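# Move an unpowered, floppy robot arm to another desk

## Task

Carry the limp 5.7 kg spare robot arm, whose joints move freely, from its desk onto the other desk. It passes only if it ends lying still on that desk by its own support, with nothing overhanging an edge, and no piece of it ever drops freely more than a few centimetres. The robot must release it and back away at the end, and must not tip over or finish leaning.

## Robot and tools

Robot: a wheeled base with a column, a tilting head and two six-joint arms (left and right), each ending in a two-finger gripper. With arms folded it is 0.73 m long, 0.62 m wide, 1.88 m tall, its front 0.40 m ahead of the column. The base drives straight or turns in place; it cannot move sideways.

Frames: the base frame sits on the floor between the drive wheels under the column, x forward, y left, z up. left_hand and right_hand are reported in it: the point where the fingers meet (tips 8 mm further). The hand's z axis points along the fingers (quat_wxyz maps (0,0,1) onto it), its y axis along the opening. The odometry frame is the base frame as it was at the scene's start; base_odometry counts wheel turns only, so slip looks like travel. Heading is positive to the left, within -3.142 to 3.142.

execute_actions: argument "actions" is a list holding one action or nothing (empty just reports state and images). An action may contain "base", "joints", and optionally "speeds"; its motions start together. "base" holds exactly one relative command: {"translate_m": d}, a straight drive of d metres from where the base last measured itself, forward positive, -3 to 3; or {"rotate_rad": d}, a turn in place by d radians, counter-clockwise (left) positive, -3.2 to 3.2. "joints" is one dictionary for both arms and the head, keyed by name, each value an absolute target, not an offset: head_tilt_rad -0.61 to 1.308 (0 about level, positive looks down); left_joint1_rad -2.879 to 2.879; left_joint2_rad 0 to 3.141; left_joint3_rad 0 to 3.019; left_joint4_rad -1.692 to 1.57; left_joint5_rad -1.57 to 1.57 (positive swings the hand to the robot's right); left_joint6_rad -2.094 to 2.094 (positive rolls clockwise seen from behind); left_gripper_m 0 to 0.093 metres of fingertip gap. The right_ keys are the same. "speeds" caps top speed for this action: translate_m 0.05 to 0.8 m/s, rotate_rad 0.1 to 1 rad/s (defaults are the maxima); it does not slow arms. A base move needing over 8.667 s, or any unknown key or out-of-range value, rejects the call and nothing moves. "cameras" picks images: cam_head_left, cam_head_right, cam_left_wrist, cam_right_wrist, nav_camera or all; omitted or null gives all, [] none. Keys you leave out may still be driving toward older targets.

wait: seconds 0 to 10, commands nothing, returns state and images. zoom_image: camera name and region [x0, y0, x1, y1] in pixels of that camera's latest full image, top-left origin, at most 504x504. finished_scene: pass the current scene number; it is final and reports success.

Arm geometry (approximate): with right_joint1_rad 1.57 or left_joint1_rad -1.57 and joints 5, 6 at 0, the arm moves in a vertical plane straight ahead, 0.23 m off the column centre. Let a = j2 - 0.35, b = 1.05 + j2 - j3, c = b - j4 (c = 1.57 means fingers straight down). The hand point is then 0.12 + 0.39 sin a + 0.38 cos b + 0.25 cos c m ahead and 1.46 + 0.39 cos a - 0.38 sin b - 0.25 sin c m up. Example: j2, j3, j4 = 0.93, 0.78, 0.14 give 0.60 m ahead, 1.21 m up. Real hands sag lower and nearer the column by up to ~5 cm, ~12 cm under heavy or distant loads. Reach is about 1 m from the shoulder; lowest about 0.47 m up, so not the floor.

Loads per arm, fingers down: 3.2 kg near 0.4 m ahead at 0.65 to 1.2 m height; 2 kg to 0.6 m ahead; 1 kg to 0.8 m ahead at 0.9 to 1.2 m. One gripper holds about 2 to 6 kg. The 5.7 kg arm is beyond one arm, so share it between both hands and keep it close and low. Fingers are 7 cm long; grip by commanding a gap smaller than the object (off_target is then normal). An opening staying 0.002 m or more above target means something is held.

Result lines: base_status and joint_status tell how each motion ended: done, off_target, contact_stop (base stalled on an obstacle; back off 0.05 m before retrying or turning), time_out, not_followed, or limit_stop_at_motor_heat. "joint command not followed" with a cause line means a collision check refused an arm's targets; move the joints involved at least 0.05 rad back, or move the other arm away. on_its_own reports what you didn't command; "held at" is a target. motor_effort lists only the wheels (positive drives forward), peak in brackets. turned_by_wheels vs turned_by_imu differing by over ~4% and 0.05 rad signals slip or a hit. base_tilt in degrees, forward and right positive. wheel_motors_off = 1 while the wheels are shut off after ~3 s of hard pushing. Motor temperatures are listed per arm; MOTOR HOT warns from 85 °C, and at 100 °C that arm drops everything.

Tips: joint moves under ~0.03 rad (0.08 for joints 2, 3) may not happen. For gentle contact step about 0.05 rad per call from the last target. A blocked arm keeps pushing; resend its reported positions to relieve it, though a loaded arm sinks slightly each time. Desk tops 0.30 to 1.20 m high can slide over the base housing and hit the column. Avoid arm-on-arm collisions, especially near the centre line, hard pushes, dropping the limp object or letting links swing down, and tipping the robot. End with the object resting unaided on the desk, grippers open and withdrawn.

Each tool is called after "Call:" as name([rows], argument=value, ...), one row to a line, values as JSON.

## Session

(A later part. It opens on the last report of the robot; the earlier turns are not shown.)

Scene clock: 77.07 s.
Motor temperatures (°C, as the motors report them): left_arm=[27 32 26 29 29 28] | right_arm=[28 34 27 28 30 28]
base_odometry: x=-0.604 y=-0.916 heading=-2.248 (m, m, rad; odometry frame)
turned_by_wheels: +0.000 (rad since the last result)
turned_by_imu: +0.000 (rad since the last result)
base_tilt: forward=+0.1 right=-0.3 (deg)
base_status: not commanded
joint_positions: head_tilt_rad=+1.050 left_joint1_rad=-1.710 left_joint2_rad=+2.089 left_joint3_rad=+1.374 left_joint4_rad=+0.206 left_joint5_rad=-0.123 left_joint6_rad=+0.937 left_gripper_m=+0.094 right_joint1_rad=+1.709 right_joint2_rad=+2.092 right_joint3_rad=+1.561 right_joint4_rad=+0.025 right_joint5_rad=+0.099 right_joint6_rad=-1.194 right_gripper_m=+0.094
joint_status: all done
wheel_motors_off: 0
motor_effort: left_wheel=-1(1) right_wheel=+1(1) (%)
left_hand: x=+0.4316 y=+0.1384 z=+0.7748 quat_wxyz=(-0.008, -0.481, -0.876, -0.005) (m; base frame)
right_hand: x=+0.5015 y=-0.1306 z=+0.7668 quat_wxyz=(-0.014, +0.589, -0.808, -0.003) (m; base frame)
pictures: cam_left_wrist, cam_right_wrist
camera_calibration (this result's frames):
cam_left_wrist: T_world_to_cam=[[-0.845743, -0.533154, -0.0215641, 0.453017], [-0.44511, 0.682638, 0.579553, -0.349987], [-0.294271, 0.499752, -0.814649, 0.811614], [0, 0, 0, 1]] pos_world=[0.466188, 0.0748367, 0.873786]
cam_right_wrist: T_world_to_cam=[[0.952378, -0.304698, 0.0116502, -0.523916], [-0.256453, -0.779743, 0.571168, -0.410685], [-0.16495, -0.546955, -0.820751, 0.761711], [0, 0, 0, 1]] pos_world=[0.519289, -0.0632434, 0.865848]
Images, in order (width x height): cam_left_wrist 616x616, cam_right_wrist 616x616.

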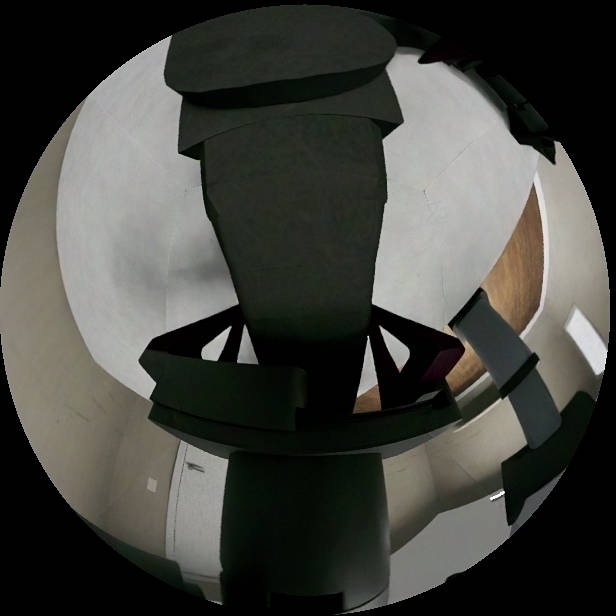

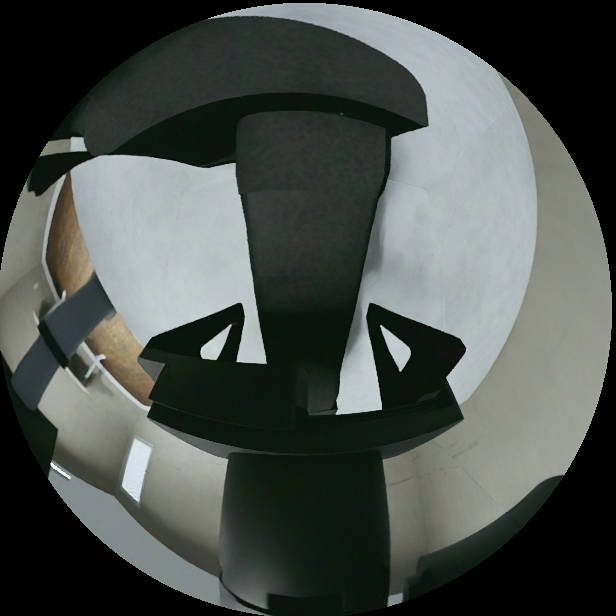

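Call:
execute_actions([
  {"joints":{"left_gripper_m":0,"right_joint2_rad":2.135,"right_joint3_rad":1.6,"right_joint4_rad":0.015}},
], cameras=["cam_right_wrist"])

Call:
execute_actions([
  {"joints":{"right_gripper_m":0}},
], cameras=["cam_head_left","cam_left_wrist","cam_right_wrist"])

Scene clock: 81.23 s.
Motor temperatures (°C, as the motors report them): left_arm=[27 32 26 29 29 28] | right_arm=[28 34 27 28 30 28]
base_odometry: x=-0.604 y=-0.916 heading=-2.248 (m, m, rad; odometry frame)
turned_by_wheels: +0.000 (rad since the last result)
turned_by_imu: +0.000 (rad since the last result)
base_tilt: forward=+0.2 right=-0.3 (deg)
base_status: not commanded
joint_positions: head_tilt_rad=+1.050 left_joint1_rad=-1.713 left_joint2_rad=+2.091 left_joint3_rad=+1.372 left_joint4_rad=+0.205 left_joint5_rad=-0.123 left_joint6_rad=+0.907 left_gripper_m=+0.054 right_joint1_rad=+1.709 right_joint2_rad=+2.126 right_joint3_rad=+1.599 right_joint4_rad=+0.025 right_joint5_rad=+0.099 right_joint6_rad=-1.194 right_gripper_m=+0.094
joint_status: left_gripper_m off_target (ended at +0.054, target +0.000); the others done
wheel_motors_off: 0
motor_effort: left_wheel=-1(1) right_wheel=+2(1) (%)
left_hand: x=+0.4286 y=+0.1366 z=+0.7744 quat_wxyz=(-0.006, -0.469, -0.883, -0.003) (m; base frame)
right_hand: x=+0.5011 y=-0.1291 z=+0.7540 quat_wxyz=(-0.016, +0.589, -0.808, -0.002) (m; base frame)
pictures: cam_right_wrist
camera_calibration (this result's frames):
cam_right_wrist: T_world_to_cam=[[0.952208, -0.30509, 0.0148168, -0.525286], [-0.258712, -0.779772, 0.570108, -0.400422], [-0.16238, -0.546695, -0.821436, 0.751286], [0, 0, 0, 1]] pos_world=[0.518582, -0.0617737, 0.853201]
Images, in order (width x height): cam_right_wrist 616x616.

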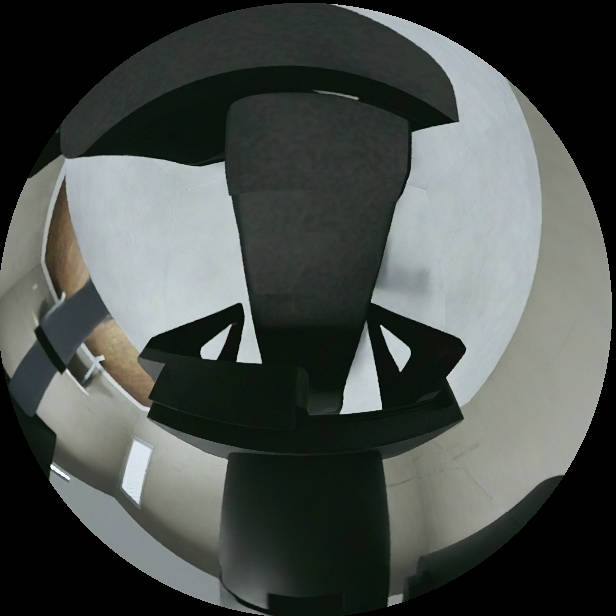

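Scene clock: 81.97 s.
Motor temperatures (°C, as the motors report them): left_arm=[27 32 26 29 29 28] | right_arm=[28 34 27 28 30 28]
base_odometry: x=-0.604 y=-0.916 heading=-2.248 (m, m, rad; odometry frame)
turned_by_wheels: +0.000 (rad since the last result)
turned_by_imu: +0.000 (rad since the last result)
base_tilt: forward=+0.1 right=-0.5 (deg)
base_status: not commanded
joint_positions: head_tilt_rad=+1.050 left_joint1_rad=-1.713 left_joint2_rad=+2.091 left_joint3_rad=+1.372 left_joint4_rad=+0.205 left_joint5_rad=-0.123 left_joint6_rad=+0.907 left_gripper_m=+0.054 right_joint1_rad=+1.709 right_joint2_rad=+2.126 right_joint3_rad=+1.599 right_joint4_rad=+0.023 right_joint5_rad=+0.099 right_joint6_rad=-1.187 right_gripper_m=+0.054
joint_status: right_gripper_m off_target (ended at +0.054, target +0.000)
wheel_motors_off: 0
motor_effort: left_wheel=-1(1) right_wheel=+1(1) (%)
left_hand: x=+0.4286 y=+0.1366 z=+0.7744 quat_wxyz=(-0.006, -0.469, -0.883, -0.003) (m; base frame)
right_hand: x=+0.5010 y=-0.1291 z=+0.7540 quat_wxyz=(-0.015, +0.586, -0.810, -0.002) (m; base frame)
pictures: cam_head_left, cam_left_wrist, cam_right_wrist
camera_calibration (this result's frames):
cam_head_left: T_world_to_cam=[[-0.00851087, -0.999936, -0.00743547, 0.0404534], [-0.828259, 0.0112155, -0.560233, 0.902814], [0.560281, 0.00139042, -0.828302, 1.18558], [0, 0, 0, 1]] pos_world=[0.0838496, 0.0286768, 1.48811]
cam_left_wrist: T_world_to_cam=[[-0.830249, -0.557146, -0.0165622, 0.442254], [-0.461641, 0.670669, 0.580595, -0.341994], [-0.312369, 0.489684, -0.814024, 0.819946], [0, 0, 0, 1]] pos_world=[0.465429, 0.0742505, 0.873341]
cam_right_wrist: T_world_to_cam=[[0.950034, -0.311852, 0.0135616, -0.523998], [-0.263512, -0.777966, 0.570378, -0.398026], [-0.167323, -0.545452, -0.821271, 0.753766], [0, 0, 0, 1]] pos_world=[0.519054, -0.0619174, 0.853177]
Images, in order (width x height): cam_head_left 896x504, cam_left_wrist 616x616, cam_right_wrist 616x616.

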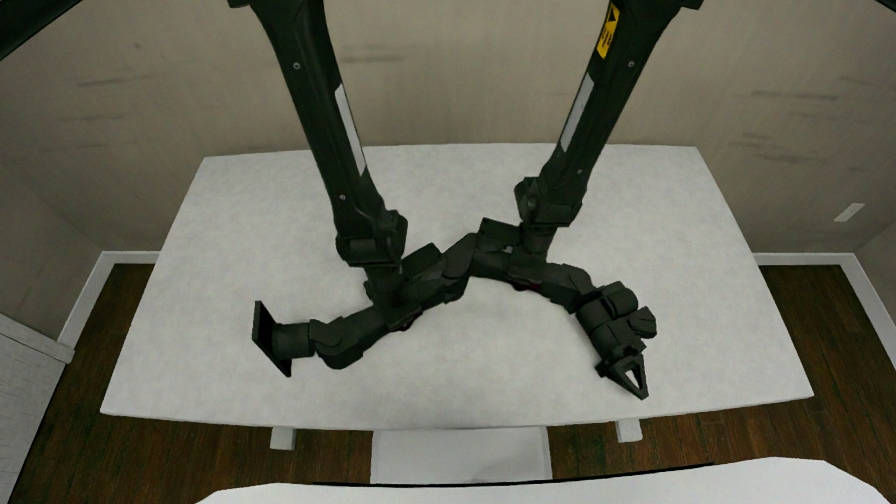

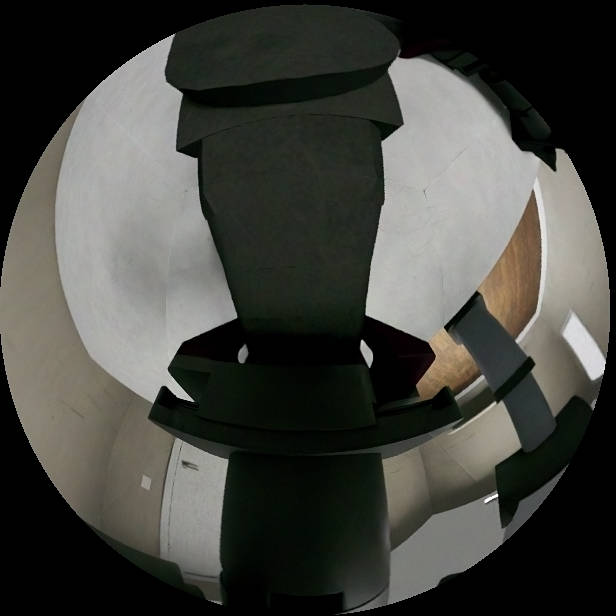

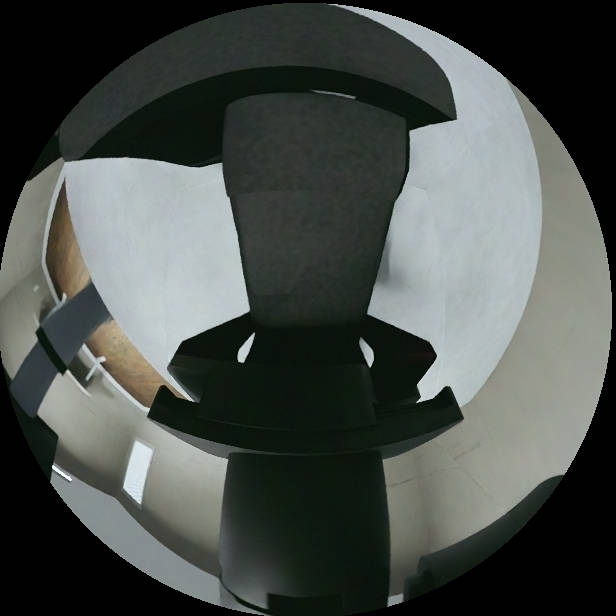

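Call:
execute_actions([
  {"joints":{"left_joint2_rad":1.95,"left_joint3_rad":1.22,"left_joint4_rad":0.22,"right_joint2_rad":1.95,"right_joint3_rad":1.41,"right_joint4_rad":0.025}},
], cameras=["cam_head_left","cam_left_wrist","cam_right_wrist"])

Scene clock: 89.60 s.
Motor temperatures (°C, as the motors report them): left_arm=[27 32 27 29 29 28] | right_arm=[28 34 27 28 29 28]
base_odometry: x=-0.604 y=-0.916 heading=-2.248 (m, m, rad; odometry frame)
turned_by_wheels: +0.000 (rad since the last result)
turned_by_imu: +0.000 (rad since the last result)
base_tilt: forward=+0.1 right=-0.4 (deg)
base_status: not commanded
joint_positions: head_tilt_rad=+1.050 left_joint1_rad=-1.715 left_joint2_rad=+2.049 left_joint3_rad=+1.268 left_joint4_rad=+0.232 left_joint5_rad=-0.113 left_joint6_rad=+0.903 left_gripper_m=+0.053 right_joint1_rad=+1.715 right_joint2_rad=+2.033 right_joint3_rad=+1.426 right_joint4_rad=+0.045 right_joint5_rad=+0.095 right_joint6_rad=-1.142 right_gripper_m=+0.053
joint_status: all done
wheel_motors_off: 0
motor_effort: left_wheel=-2(2) right_wheel=+0(2) (%)
left_hand: x=+0.3993 y=+0.1376 z=+0.7958 quat_wxyz=(+0.007, -0.470, -0.883, +0.010) (m; base frame)
right_hand: x=+0.4620 y=-0.1308 z=+0.7910 quat_wxyz=(+0.007, +0.572, -0.820, -0.021) (m; base frame)
pictures: cam_head_left, cam_left_wrist, cam_right_wrist
camera_calibration (this result's frames):
cam_head_left: T_world_to_cam=[[-0.00851087, -0.999936, -0.00743547, 0.0404534], [-0.828259, 0.0112155, -0.560233, 0.902815], [0.560281, 0.00139042, -0.828301, 1.18558], [0, 0, 0, 1]] pos_world=[0.0838496, 0.0286768, 1.48811]
cam_left_wrist: T_world_to_cam=[[-0.831226, -0.555618, 0.0187714, 0.390838], [-0.439619, 0.677606, 0.589564, -0.385468], [-0.340292, 0.481809, -0.807504, 0.834822], [0, 0, 0, 1]] pos_world=[0.439499, 0.0761268, 0.894043]
cam_right_wrist: T_world_to_cam=[[0.937815, -0.344358, -0.0438184, -0.441225], [-0.256163, -0.771699, 0.582118, -0.442617], [-0.234272, -0.534694, -0.811923, 0.801644], [0, 0, 0, 1]] pos_world=[0.488208, -0.0648723, 0.889194]
Images, in order (width x height): cam_head_left 896x504, cam_left_wrist 616x616, cam_right_wrist 616x616.

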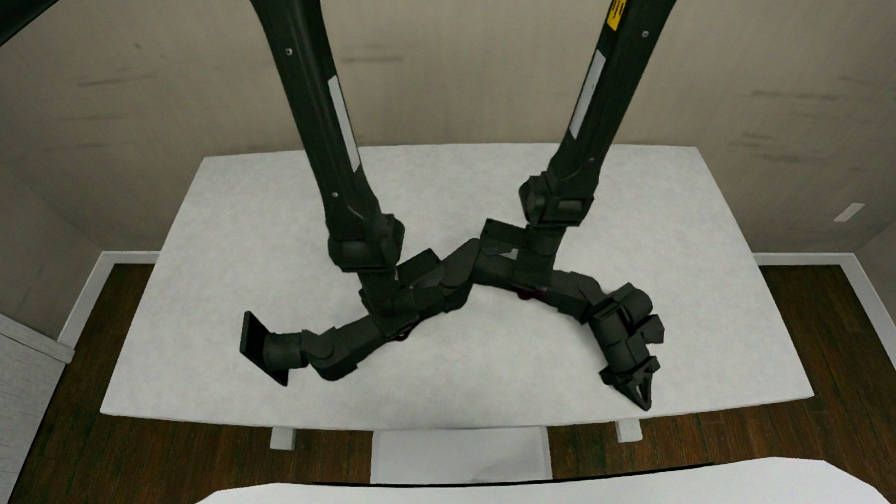

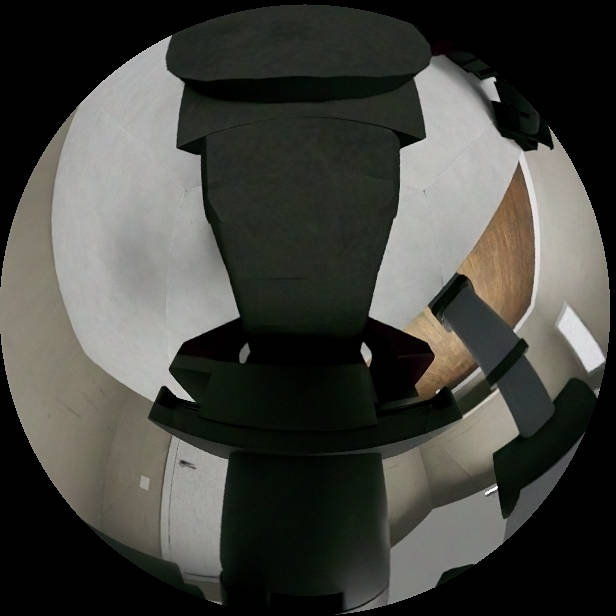

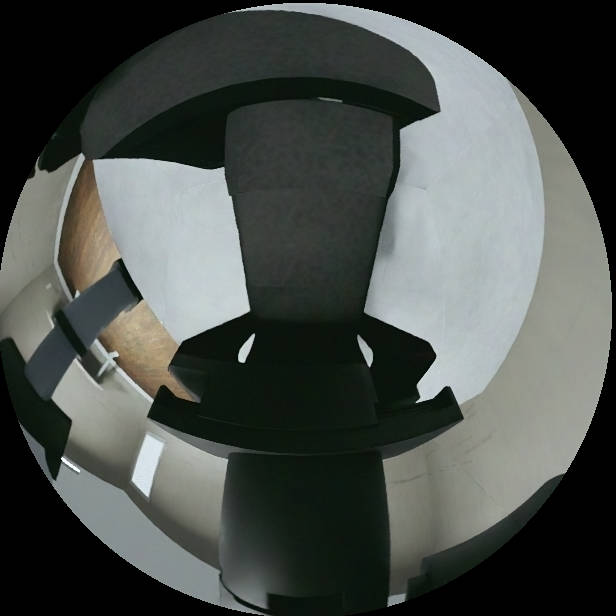

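Call:
execute_actions([
  {"base":{"translate_m":0.06},"speeds":{"translate_m":0.05},"joints":{"left_joint2_rad":1.86,"left_joint3_rad":1.17,"left_joint4_rad":0.18,"right_joint2_rad":1.86,"right_joint3_rad":1.34,"right_joint4_rad":0.0}},
], cameras=["cam_head_left","cam_left_wrist","cam_right_wrist"])

Scene clock: 96.00 s.
Motor temperatures (°C, as the motors report them): left_arm=[27 34 27 29 29 28] | right_arm=[28 35 27 28 29 29]
base_odometry: x=-0.642 y=-0.963 heading=-2.248 (m, m, rad; odometry frame)
turned_by_wheels: +0.000 (rad since the last result)
turned_by_imu: +0.000 (rad since the last result)
base_tilt: forward=+0.1 right=-0.3 (deg)
base_status: done
joint_positions: head_tilt_rad=+1.050 left_joint1_rad=-1.721 left_joint2_rad=+1.950 left_joint3_rad=+1.205 left_joint4_rad=+0.210 left_joint5_rad=-0.118 left_joint6_rad=+0.916 left_gripper_m=+0.053 right_joint1_rad=+1.715 right_joint2_rad=+1.955 right_joint3_rad=+1.370 right_joint4_rad=+0.036 right_joint5_rad=+0.090 right_joint6_rad=-1.118 right_gripper_m=+0.053
joint_status: all done
wheel_motors_off: 0
motor_effort: left_wheel=+0(36) right_wheel=+0(36) (%)
left_hand: x=+0.4194 y=+0.1375 z=+0.8307 quat_wxyz=(+0.000, -0.476, -0.879, +0.007) (m; base frame)
right_hand: x=+0.4759 y=-0.1326 z=+0.8200 quat_wxyz=(+0.000, +0.562, -0.827, -0.020) (m; base frame)
pictures: cam_head_left, cam_left_wrist, cam_right_wrist
camera_calibration (this result's frames):
cam_head_left: T_world_to_cam=[[-0.00851486, -0.999936, -0.0074309, 0.0404466], [-0.828559, 0.0112155, -0.559789, 0.902146], [0.559837, 0.00139042, -0.828602, 1.18607], [0, 0, 0, 1]] pos_world=[0.0838218, 0.0286768, 1.48809]
cam_left_wrist: T_world_to_cam=[[-0.83927, -0.543668, 0.00716745, 0.418237], [-0.438377, 0.68441, 0.582588, -0.392766], [-0.32164, 0.485806, -0.812736, 0.865822], [0, 0, 0, 1]] pos_world=[0.457317, 0.0755737, 0.929508]
cam_right_wrist: T_world_to_cam=[[0.929235, -0.367891, -0.03434, -0.460402], [-0.282756, -0.767856, 0.574845, -0.438182], [-0.237848, -0.524456, -0.817542, 0.835163], [0, 0, 0, 1]] pos_world=[0.502564, -0.0678324, 0.918857]
Images, in order (width x height): cam_head_left 896x504, cam_left_wrist 616x616, cam_right_wrist 616x616.

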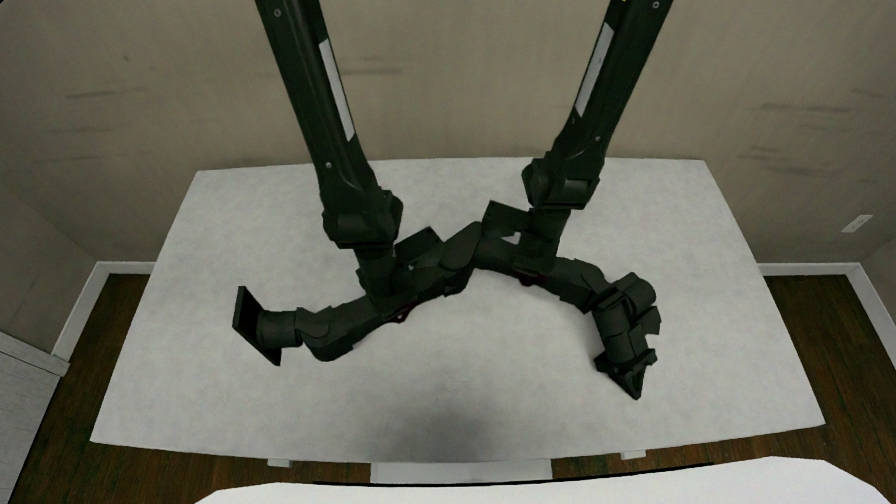

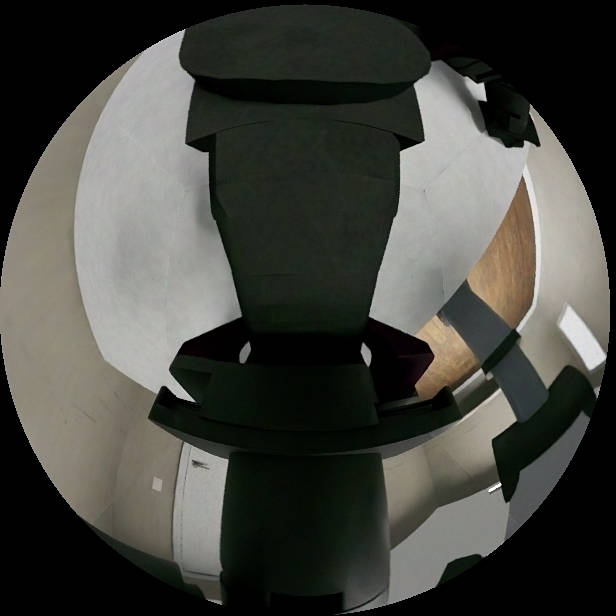

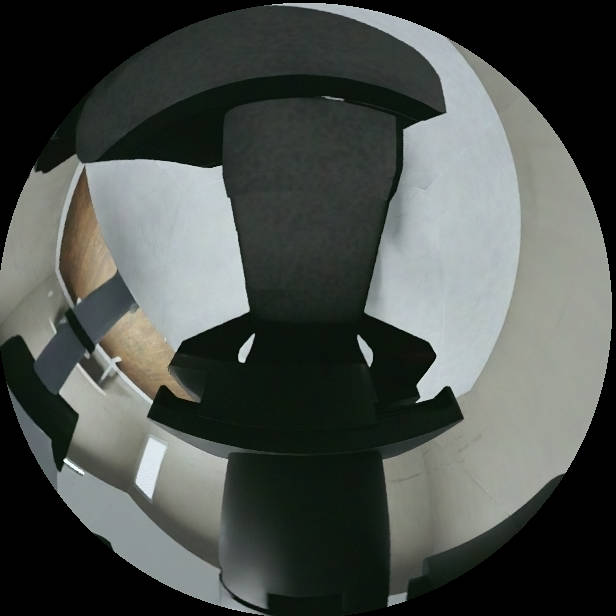

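Call:
execute_actions([
  {"joints":{"left_joint2_rad":1.76,"left_joint3_rad":1.09,"left_joint4_rad":0.16,"right_joint2_rad":1.75,"right_joint3_rad":1.22,"right_joint4_rad":0.01}},
], cameras=["cam_head_left","cam_left_wrist","cam_right_wrist"])

Scene clock: 99.97 s.
Motor temperatures (°C, as the motors report them): left_arm=[27 34 27 29 29 28] | right_arm=[28 36 27 28 29 29]
base_odometry: x=-0.642 y=-0.963 heading=-2.248 (m, m, rad; odometry frame)
turned_by_wheels: +0.000 (rad since the last result)
turned_by_imu: +0.000 (rad since the last result)
base_tilt: forward=+0.0 right=-0.4 (deg)
base_status: not commanded
joint_positions: head_tilt_rad=+1.050 left_joint1_rad=-1.731 left_joint2_rad=+1.855 left_joint3_rad=+1.119 left_joint4_rad=+0.192 left_joint5_rad=-0.113 left_joint6_rad=+0.927 left_gripper_m=+0.053 right_joint1_rad=+1.716 right_joint2_rad=+1.848 right_joint3_rad=+1.256 right_joint4_rad=+0.037 right_joint5_rad=+0.092 right_joint6_rad=-1.102 right_gripper_m=+0.053
joint_status: all done
wheel_motors_off: 0
motor_effort: left_wheel=+0(1) right_wheel=-1(1) (%)
left_hand: x=+0.4191 y=+0.1343 z=+0.8668 quat_wxyz=(+0.002, -0.483, -0.875, +0.015) (m; base frame)
right_hand: x=+0.4712 y=-0.1373 z=+0.8611 quat_wxyz=(+0.003, +0.556, -0.831, -0.021) (m; base frame)
pictures: cam_head_left, cam_left_wrist, cam_right_wrist
camera_calibration (this result's frames):
cam_head_left: T_world_to_cam=[[-0.00851486, -0.999936, -0.0074309, 0.0404466], [-0.828559, 0.0112155, -0.559789, 0.902146], [0.559837, 0.00139042, -0.828602, 1.18607], [0, 0, 0, 1]] pos_world=[0.0838218, 0.0286768, 1.48809]
cam_left_wrist: T_world_to_cam=[[-0.848301, -0.529046, 0.0222433, 0.404795], [-0.42077, 0.698996, 0.578236, -0.417354], [-0.321462, 0.481159, -0.815566, 0.899596], [0, 0, 0, 1]] pos_world=[0.456964, 0.0730354, 0.966005]
cam_right_wrist: T_world_to_cam=[[0.923592, -0.381277, -0.0400776, -0.450617], [-0.289858, -0.762889, 0.577912, -0.465338], [-0.250919, -0.522138, -0.815114, 0.869525], [0, 0, 0, 1]] pos_world=[0.499485, -0.0727988, 0.959627]
Images, in order (width x height): cam_head_left 896x504, cam_left_wrist 616x616, cam_right_wrist 616x616.

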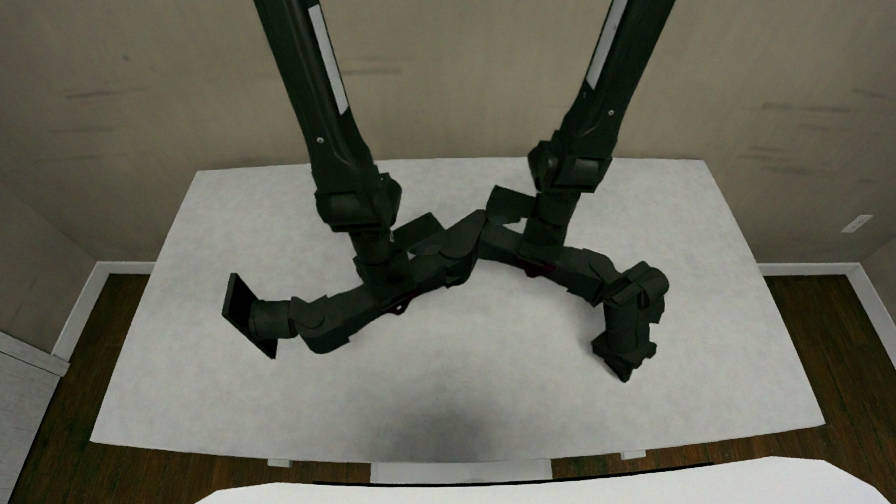

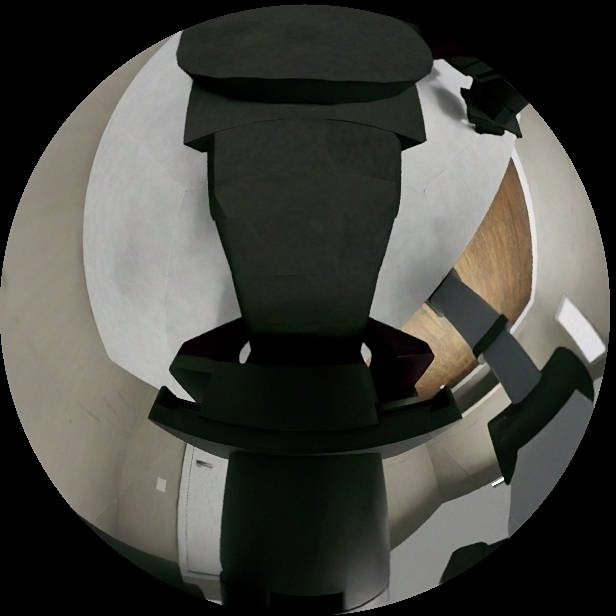

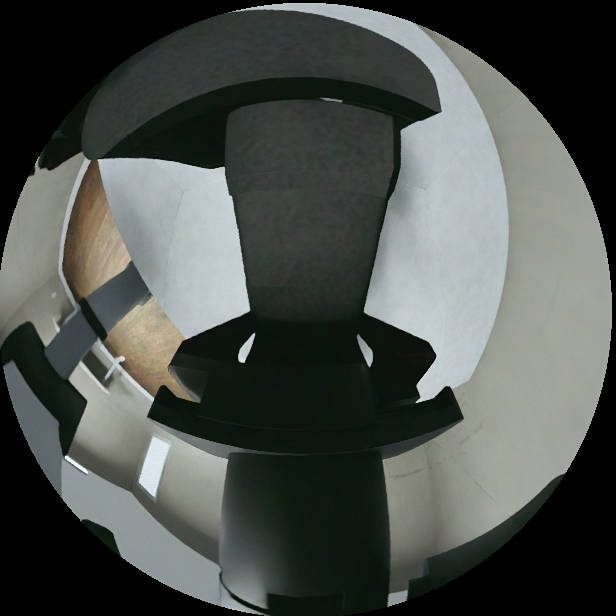

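Call:
execute_actions([
  {"joints":{"left_joint2_rad":1.65,"left_joint3_rad":1.01,"left_joint4_rad":0.13,"right_joint2_rad":1.64,"right_joint3_rad":1.12,"right_joint4_rad":0.0}},
], cameras=["cam_head_left"])

Call:
execute_actions([
  {"joints":{"left_joint2_rad":1.54,"left_joint3_rad":0.93,"left_joint4_rad":0.11,"right_joint2_rad":1.53,"right_joint3_rad":1.02,"right_joint4_rad":0.0}},
], cameras=["cam_head_left"])

Scene clock: 104.73 s.
Motor temperatures (°C, as the motors report them): left_arm=[27 35 27 29 29 28] | right_arm=[28 37 27 28 29 29]
base_odometry: x=-0.642 y=-0.963 heading=-2.248 (m, m, rad; odometry frame)
turned_by_wheels: +0.000 (rad since the last result)
turned_by_imu: +0.000 (rad since the last result)
base_tilt: forward=+0.1 right=-0.3 (deg)
base_status: not commanded
joint_positions: head_tilt_rad=+1.050 left_joint1_rad=-1.739 left_joint2_rad=+1.742 left_joint3_rad=+1.035 left_joint4_rad=+0.167 left_joint5_rad=-0.120 left_joint6_rad=+0.931 left_gripper_m=+0.053 right_joint1_rad=+1.723 right_joint2_rad=+1.742 right_joint3_rad=+1.165 right_joint4_rad=+0.037 right_joint5_rad=+0.087 right_joint6_rad=-1.088 right_gripper_m=+0.053
joint_status: all done
wheel_motors_off: 0
motor_effort: left_wheel=+0(1) right_wheel=+0(1) (%)
left_hand: x=+0.4261 y=+0.1354 z=+0.9080 quat_wxyz=(+0.000, -0.487, -0.873, +0.014) (m; base frame)
right_hand: x=+0.4752 y=-0.1367 z=+0.9014 quat_wxyz=(-0.006, +0.550, -0.835, -0.022) (m; base frame)
pictures: cam_head_left
camera_calibration (this result's frames):
cam_head_left: T_world_to_cam=[[-0.00851486, -0.999936, -0.00743091, 0.0404466], [-0.828559, 0.0112155, -0.559789, 0.902146], [0.559837, 0.00139042, -0.828602, 1.18607], [0, 0, 0, 1]] pos_world=[0.0838218, 0.0286768, 1.48809]
Images, in order (width x height): cam_head_left 896x504.

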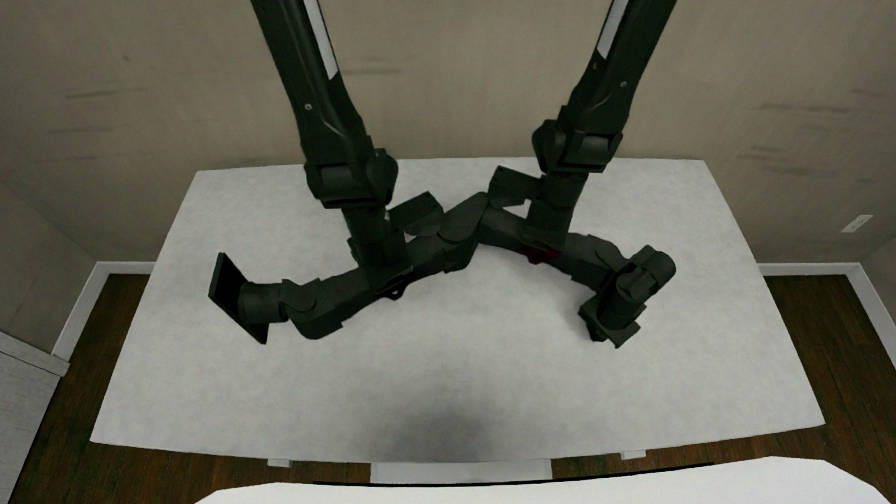

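Scene clock: 105.77 s.
Motor temperatures (°C, as the motors report them): left_arm=[27 35 27 29 29 28] | right_arm=[28 37 27 28 29 30]
base_odometry: x=-0.642 y=-0.963 heading=-2.248 (m, m, rad; odometry frame)
turned_by_wheels: +0.000 (rad since the last result)
turned_by_imu: +0.000 (rad since the last result)
base_tilt: forward=+0.2 right=-0.4 (deg)
base_status: not commanded
joint_positions: head_tilt_rad=+1.050 left_joint1_rad=-1.744 left_joint2_rad=+1.638 left_joint3_rad=+0.950 left_joint4_rad=+0.147 left_joint5_rad=-0.114 left_joint6_rad=+0.941 left_gripper_m=+0.053 right_joint1_rad=+1.732 right_joint2_rad=+1.634 right_joint3_rad=+1.066 right_joint4_rad=+0.036 right_joint5_rad=+0.085 right_joint6_rad=-1.073 right_gripper_m=+0.053
joint_status: all done
wheel_motors_off: 0
motor_effort: left_wheel=+0(2) right_wheel=+0(1) (%)
left_hand: x=+0.4244 y=+0.1372 z=+0.9458 quat_wxyz=(-0.003, -0.492, -0.870, +0.018) (m; base frame)
right_hand: x=+0.4712 y=-0.1361 z=+0.9419 quat_wxyz=(-0.012, +0.545, -0.838, -0.025) (m; base frame)
pictures: cam_head_left
camera_calibration (this result's frames):
cam_head_left: T_world_to_cam=[[-0.00851486, -0.999936, -0.0074309, 0.0404466], [-0.828559, 0.0112155, -0.559789, 0.902146], [0.559837, 0.00139042, -0.828602, 1.18607], [0, 0, 0, 1]] pos_world=[0.0838218, 0.0286768, 1.48809]
Images, in order (width x height): cam_head_left 896x504.

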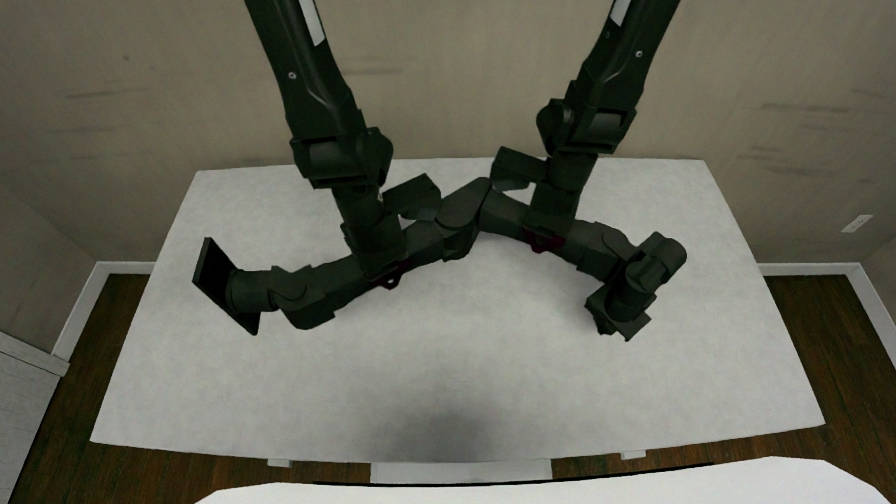

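Call:
execute_actions([
  {"joints":{"left_joint2_rad":1.43,"left_joint3_rad":0.85,"left_joint4_rad":0.08,"right_joint2_rad":1.42,"right_joint3_rad":0.92,"right_joint4_rad":0.0}},
], cameras=["cam_head_left"])

Call:
execute_actions([
  {"joints":{"left_joint2_rad":1.31,"left_joint3_rad":0.77,"left_joint4_rad":0.04,"right_joint2_rad":1.30,"right_joint3_rad":0.82,"right_joint4_rad":-0.02}},
], cameras=["cam_head_left"])

Call:
execute_actions([
  {"joints":{"left_joint2_rad":1.22,"left_joint3_rad":0.71,"left_joint4_rad":0.01,"right_joint2_rad":1.21,"right_joint3_rad":0.74,"right_joint4_rad":-0.03,"head_tilt_rad":0.9}},
], cameras=["cam_head_left","cam_left_wrist","cam_right_wrist"])

Scene clock: 112.53 s.
Motor temperatures (°C, as the motors report them): left_arm=[27 35 27 29 29 28] | right_arm=[28 38 28 28 30 30]
base_odometry: x=-0.642 y=-0.963 heading=-2.248 (m, m, rad; odometry frame)
turned_by_wheels: +0.000 (rad since the last result)
turned_by_imu: +0.000 (rad since the last result)
base_tilt: forward=+0.2 right=-0.4 (deg)
base_status: not commanded
joint_positions: head_tilt_rad=+1.050 left_joint1_rad=-1.752 left_joint2_rad=+1.527 left_joint3_rad=+0.867 left_joint4_rad=+0.121 left_joint5_rad=-0.110 left_joint6_rad=+0.950 left_gripper_m=+0.053 right_joint1_rad=+1.741 right_joint2_rad=+1.518 right_joint3_rad=+0.965 right_joint4_rad=+0.035 right_joint5_rad=+0.081 right_joint6_rad=-1.057 right_gripper_m=+0.053
joint_status: all done
wheel_motors_off: 0
motor_effort: left_wheel=-1(2) right_wheel=+0(1) (%)
left_hand: x=+0.4215 y=+0.1377 z=+0.9847 quat_wxyz=(-0.007, -0.498, -0.867, +0.023) (m; base frame)
right_hand: x=+0.4648 y=-0.1364 z=+0.9839 quat_wxyz=(-0.020, +0.540, -0.841, -0.027) (m; base frame)
pictures: cam_head_left
camera_calibration (this result's frames):
cam_head_left: T_world_to_cam=[[-0.00851486, -0.999936, -0.00743091, 0.0404466], [-0.828559, 0.0112155, -0.559789, 0.902146], [0.559837, 0.00139042, -0.828602, 1.18607], [0, 0, 0, 1]] pos_world=[0.0838218, 0.0286768, 1.48809]
Images, in order (width x height): cam_head_left 896x504.

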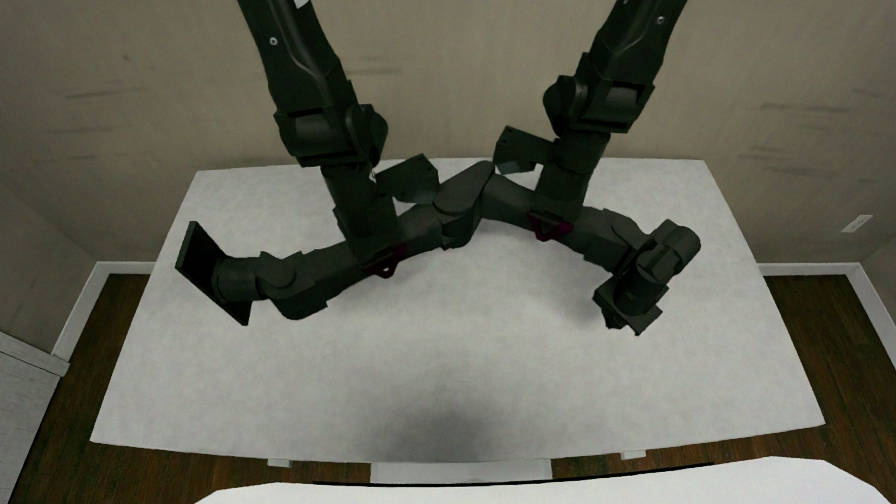

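Scene clock: 113.57 s.
Motor temperatures (°C, as the motors report them): left_arm=[27 35 27 29 29 28] | right_arm=[28 38 28 28 30 31]
base_odometry: x=-0.642 y=-0.963 heading=-2.248 (m, m, rad; odometry frame)
turned_by_wheels: +0.000 (rad since the last result)
turned_by_imu: +0.000 (rad since the last result)
base_tilt: forward=+0.1 right=-0.5 (deg)
base_status: not commanded
joint_positions: head_tilt_rad=+1.050 left_joint1_rad=-1.761 left_joint2_rad=+1.404 left_joint3_rad=+0.781 left_joint4_rad=+0.083 left_joint5_rad=-0.105 left_joint6_rad=+0.959 left_gripper_m=+0.053 right_joint1_rad=+1.752 right_joint2_rad=+1.393 right_joint3_rad=+0.863 right_joint4_rad=+0.017 right_joint5_rad=+0.073 right_joint6_rad=-1.038 right_gripper_m=+0.053
joint_status: all done
wheel_motors_off: 0
motor_effort: left_wheel=+0(1) right_wheel=+0(1) (%)
left_hand: x=+0.4138 y=+0.1389 z=+1.0258 quat_wxyz=(-0.009, -0.504, -0.863, +0.029) (m; base frame)
right_hand: x=+0.4534 y=-0.1360 z=+1.0272 quat_wxyz=(-0.026, +0.534, -0.844, -0.033) (m; base frame)
pictures: cam_head_left
camera_calibration (this result's frames):
cam_head_left: T_world_to_cam=[[-0.00851486, -0.999936, -0.0074309, 0.0404466], [-0.828559, 0.0112155, -0.559789, 0.902146], [0.559837, 0.00139042, -0.828602, 1.18607], [0, 0, 0, 1]] pos_world=[0.0838218, 0.0286768, 1.48809]
Images, in order (width x height): cam_head_left 896x504.

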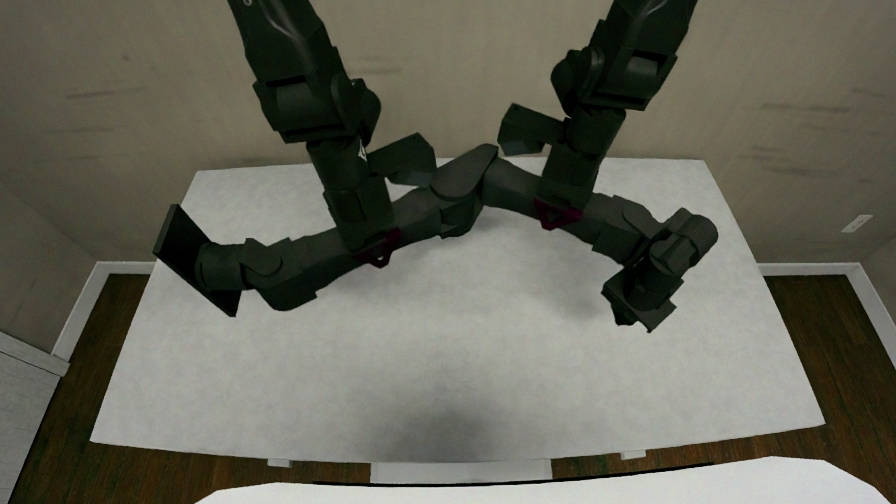

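Scene clock: 114.57 s.
Motor temperatures (°C, as the motors report them): left_arm=[27 35 27 29 29 28] | right_arm=[28 38 28 28 30 31]
base_odometry: x=-0.642 y=-0.963 heading=-2.248 (m, m, rad; odometry frame)
turned_by_wheels: +0.000 (rad since the last result)
turned_by_imu: +0.000 (rad since the last result)
base_tilt: forward=+0.2 right=-0.3 (deg)
base_status: not commanded
joint_positions: head_tilt_rad=+0.915 left_joint1_rad=-1.770 left_joint2_rad=+1.319 left_joint3_rad=+0.721 left_joint4_rad=+0.059 left_joint5_rad=-0.102 left_joint6_rad=+0.968 left_gripper_m=+0.053 right_joint1_rad=+1.760 right_joint2_rad=+1.304 right_joint3_rad=+0.789 right_joint4_rad=+0.010 right_joint5_rad=+0.067 right_joint6_rad=-1.023 right_gripper_m=+0.053
joint_status: all done
wheel_motors_off: 0
motor_effort: left_wheel=+0(1) right_wheel=+0(1) (%)
left_hand: x=+0.4064 y=+0.1390 z=+1.0530 quat_wxyz=(-0.012, -0.509, -0.860, +0.033) (m; base frame)
right_hand: x=+0.4428 y=-0.1364 z=+1.0564 quat_wxyz=(-0.033, +0.528, -0.848, -0.037) (m; base frame)
pictures: cam_head_left, cam_left_wrist, cam_right_wrist
camera_calibration (this result's frames):
cam_head_left: T_world_to_cam=[[-0.00743225, -0.999936, -0.00851369, 0.0420599], [-0.745286, 0.0112155, -0.666651, 1.06255], [0.666704, 0.00139042, -0.745322, 1.05247], [0, 0, 0, 1]] pos_world=[0.0905284, 0.0286768, 1.49314]
cam_left_wrist: T_world_to_cam=[[-0.878639, -0.475864, 0.0393317, 0.379333], [-0.381245, 0.748753, 0.542238, -0.518717], [-0.287481, 0.461436, -0.839304, 1.05906], [0, 0, 0, 1]] pos_world=[0.439999, 0.0802107, 1.15523]
cam_right_wrist: T_world_to_cam=[[0.898339, -0.438377, -0.0285131, -0.425068], [-0.363203, -0.777667, 0.513145, -0.486811], [-0.247125, -0.450622, -0.857828, 1.07532], [0, 0, 0, 1]] pos_world=[0.470782, -0.0803535, 1.16012]
Images, in order (width x height): cam_head_left 896x504, cam_left_wrist 616x616, cam_right_wrist 616x616.

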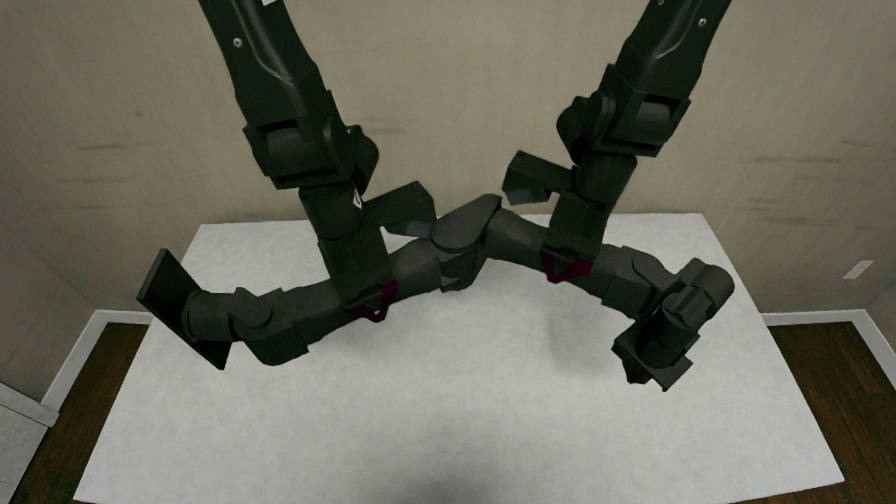

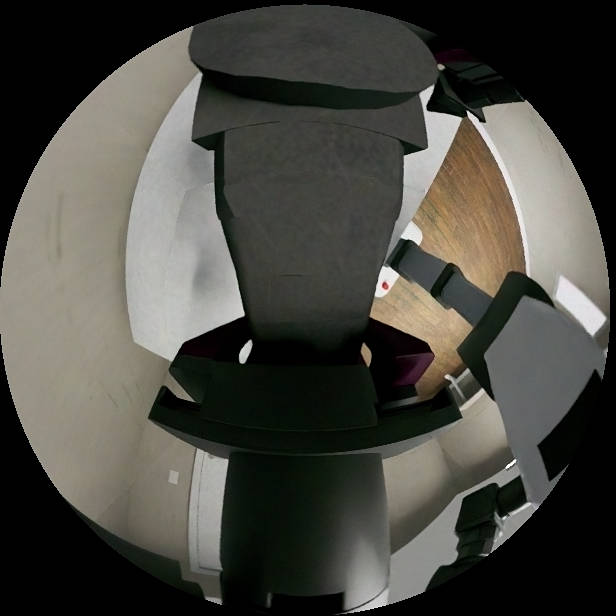

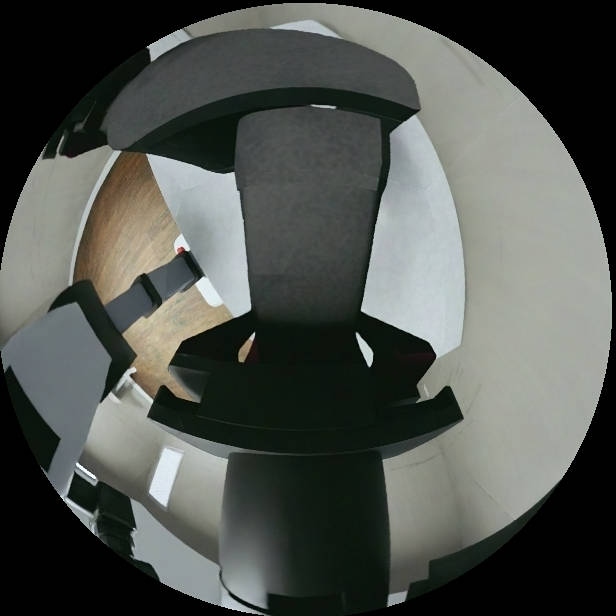

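Call:
execute_actions([
  {"base":{"translate_m":-0.9},"speeds":{"translate_m":0.2}},
], cameras=["cam_head_left"])

Call:
execute_actions([
  {"base":{"rotate_rad":3.0},"speeds":{"rotate_rad":0.42}},
], cameras=["cam_head_left","nav_camera"])

Scene clock: 128.03 s.
Motor temperatures (°C, as the motors report them): left_arm=[27 35 27 29 30 28] | right_arm=[28 38 28 28 31 34]
base_odometry: x=-0.078 y=-0.262 heading=-2.248 (m, m, rad; odometry frame)
turned_by_wheels: +0.000 (rad since the last result)
turned_by_imu: +0.003 (rad since the last result)
base_tilt: forward=+0.2 right=-0.4 (deg)
base_status: done
joint_positions: head_tilt_rad=+0.914 left_joint1_rad=-1.772 left_joint2_rad=+1.317 left_joint3_rad=+0.715 left_joint4_rad=+0.052 left_joint5_rad=-0.103 left_joint6_rad=+0.969 left_gripper_m=+0.053 right_joint1_rad=+1.760 right_joint2_rad=+1.303 right_joint3_rad=+0.779 right_joint4_rad=+0.008 right_joint5_rad=+0.067 right_joint6_rad=-1.017 right_gripper_m=+0.053
joint_status: not commanded
wheel_motors_off: 0
motor_effort: left_wheel=+0(36) right_wheel=+0(35) (%)
left_hand: x=+0.4013 y=+0.1388 z=+1.0539 quat_wxyz=(-0.007, -0.511, -0.859, +0.036) (m; base frame)
right_hand: x=+0.4365 y=-0.1367 z=+1.0567 quat_wxyz=(-0.028, +0.527, -0.849, -0.040) (m; base frame)
pictures: cam_head_left
camera_calibration (this result's frames):
cam_head_left: T_world_to_cam=[[-0.00742481, -0.999936, -0.00852018, 0.0420696], [-0.744703, 0.0112155, -0.667302, 1.06352], [0.667354, 0.00139042, -0.744739, 1.05154], [0, 0, 0, 1]] pos_world=[0.0905693, 0.0286768, 1.49317]
Images, in order (width x height): cam_head_left 896x504.

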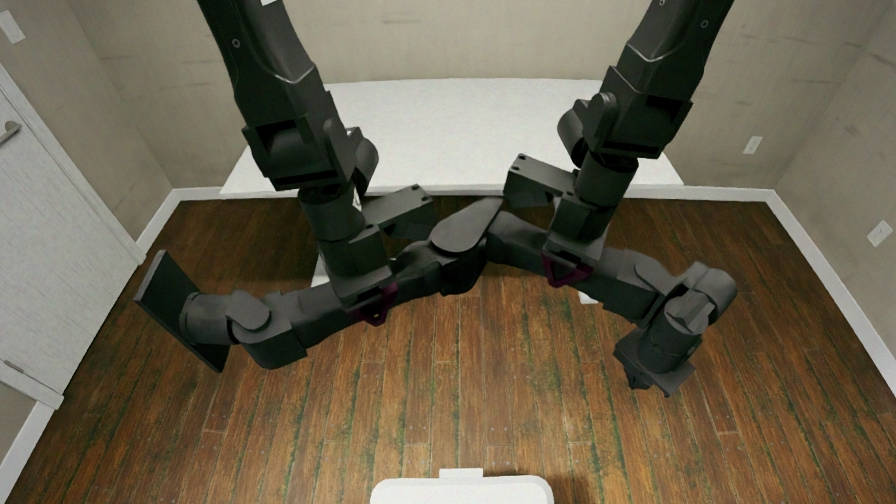

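Scene clock: 135.93 s.
Motor temperatures (°C, as the motors report them): left_arm=[27 35 27 29 30 28] | right_arm=[28 38 28 28 32 35]
base_odometry: x=-0.078 y=-0.262 heading=+0.751 (m, m, rad; odometry frame)
turned_by_wheels: +3.000 (rad since the last result)
turned_by_imu: +3.033 (rad since the last result)
base_tilt: forward=+0.1 right=-0.4 (deg)
base_status: done
joint_positions: head_tilt_rad=+0.914 left_joint1_rad=-1.774 left_joint2_rad=+1.317 left_joint3_rad=+0.716 left_joint4_rad=+0.052 left_joint5_rad=-0.105 left_joint6_rad=+0.968 left_gripper_m=+0.053 right_joint1_rad=+1.759 right_joint2_rad=+1.303 right_joint3_rad=+0.779 right_joint4_rad=+0.008 right_joint5_rad=+0.069 right_joint6_rad=-1.018 right_gripper_m=+0.053
joint_status: not commanded
wheel_motors_off: 0
motor_effort: left_wheel=-1(34) right_wheel=+1(43) (%)
left_hand: x=+0.4020 y=+0.1378 z=+1.0540 quat_wxyz=(-0.007, -0.511, -0.859, +0.036) (m; base frame)
right_hand: x=+0.4366 y=-0.1375 z=+1.0566 quat_wxyz=(-0.028, +0.527, -0.848, -0.039) (m; base frame)
pictures: cam_head_left, nav_camera
camera_calibration (this result's frames):
cam_head_left: T_world_to_cam=[[-0.00742481, -0.999936, -0.00852018, 0.0420696], [-0.744703, 0.0112155, -0.667302, 1.06352], [0.667354, 0.00139042, -0.744739, 1.05154], [0, 0, 0, 1]] pos_world=[0.0905693, 0.0286768, 1.49317]
Images, in order (width x height): cam_head_left 896x504, nav_camera 896x504.

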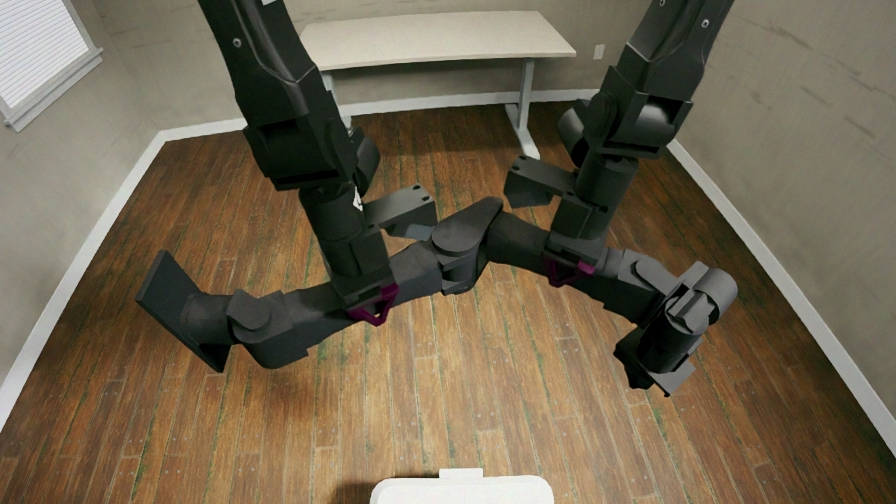

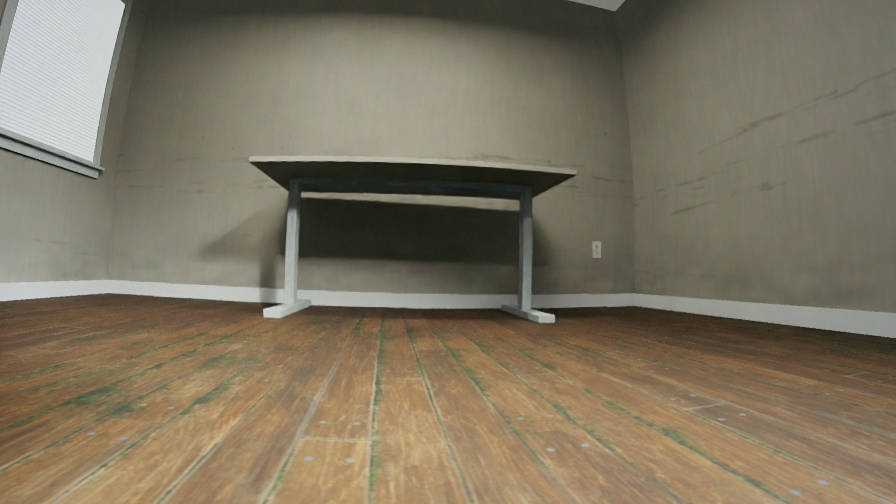

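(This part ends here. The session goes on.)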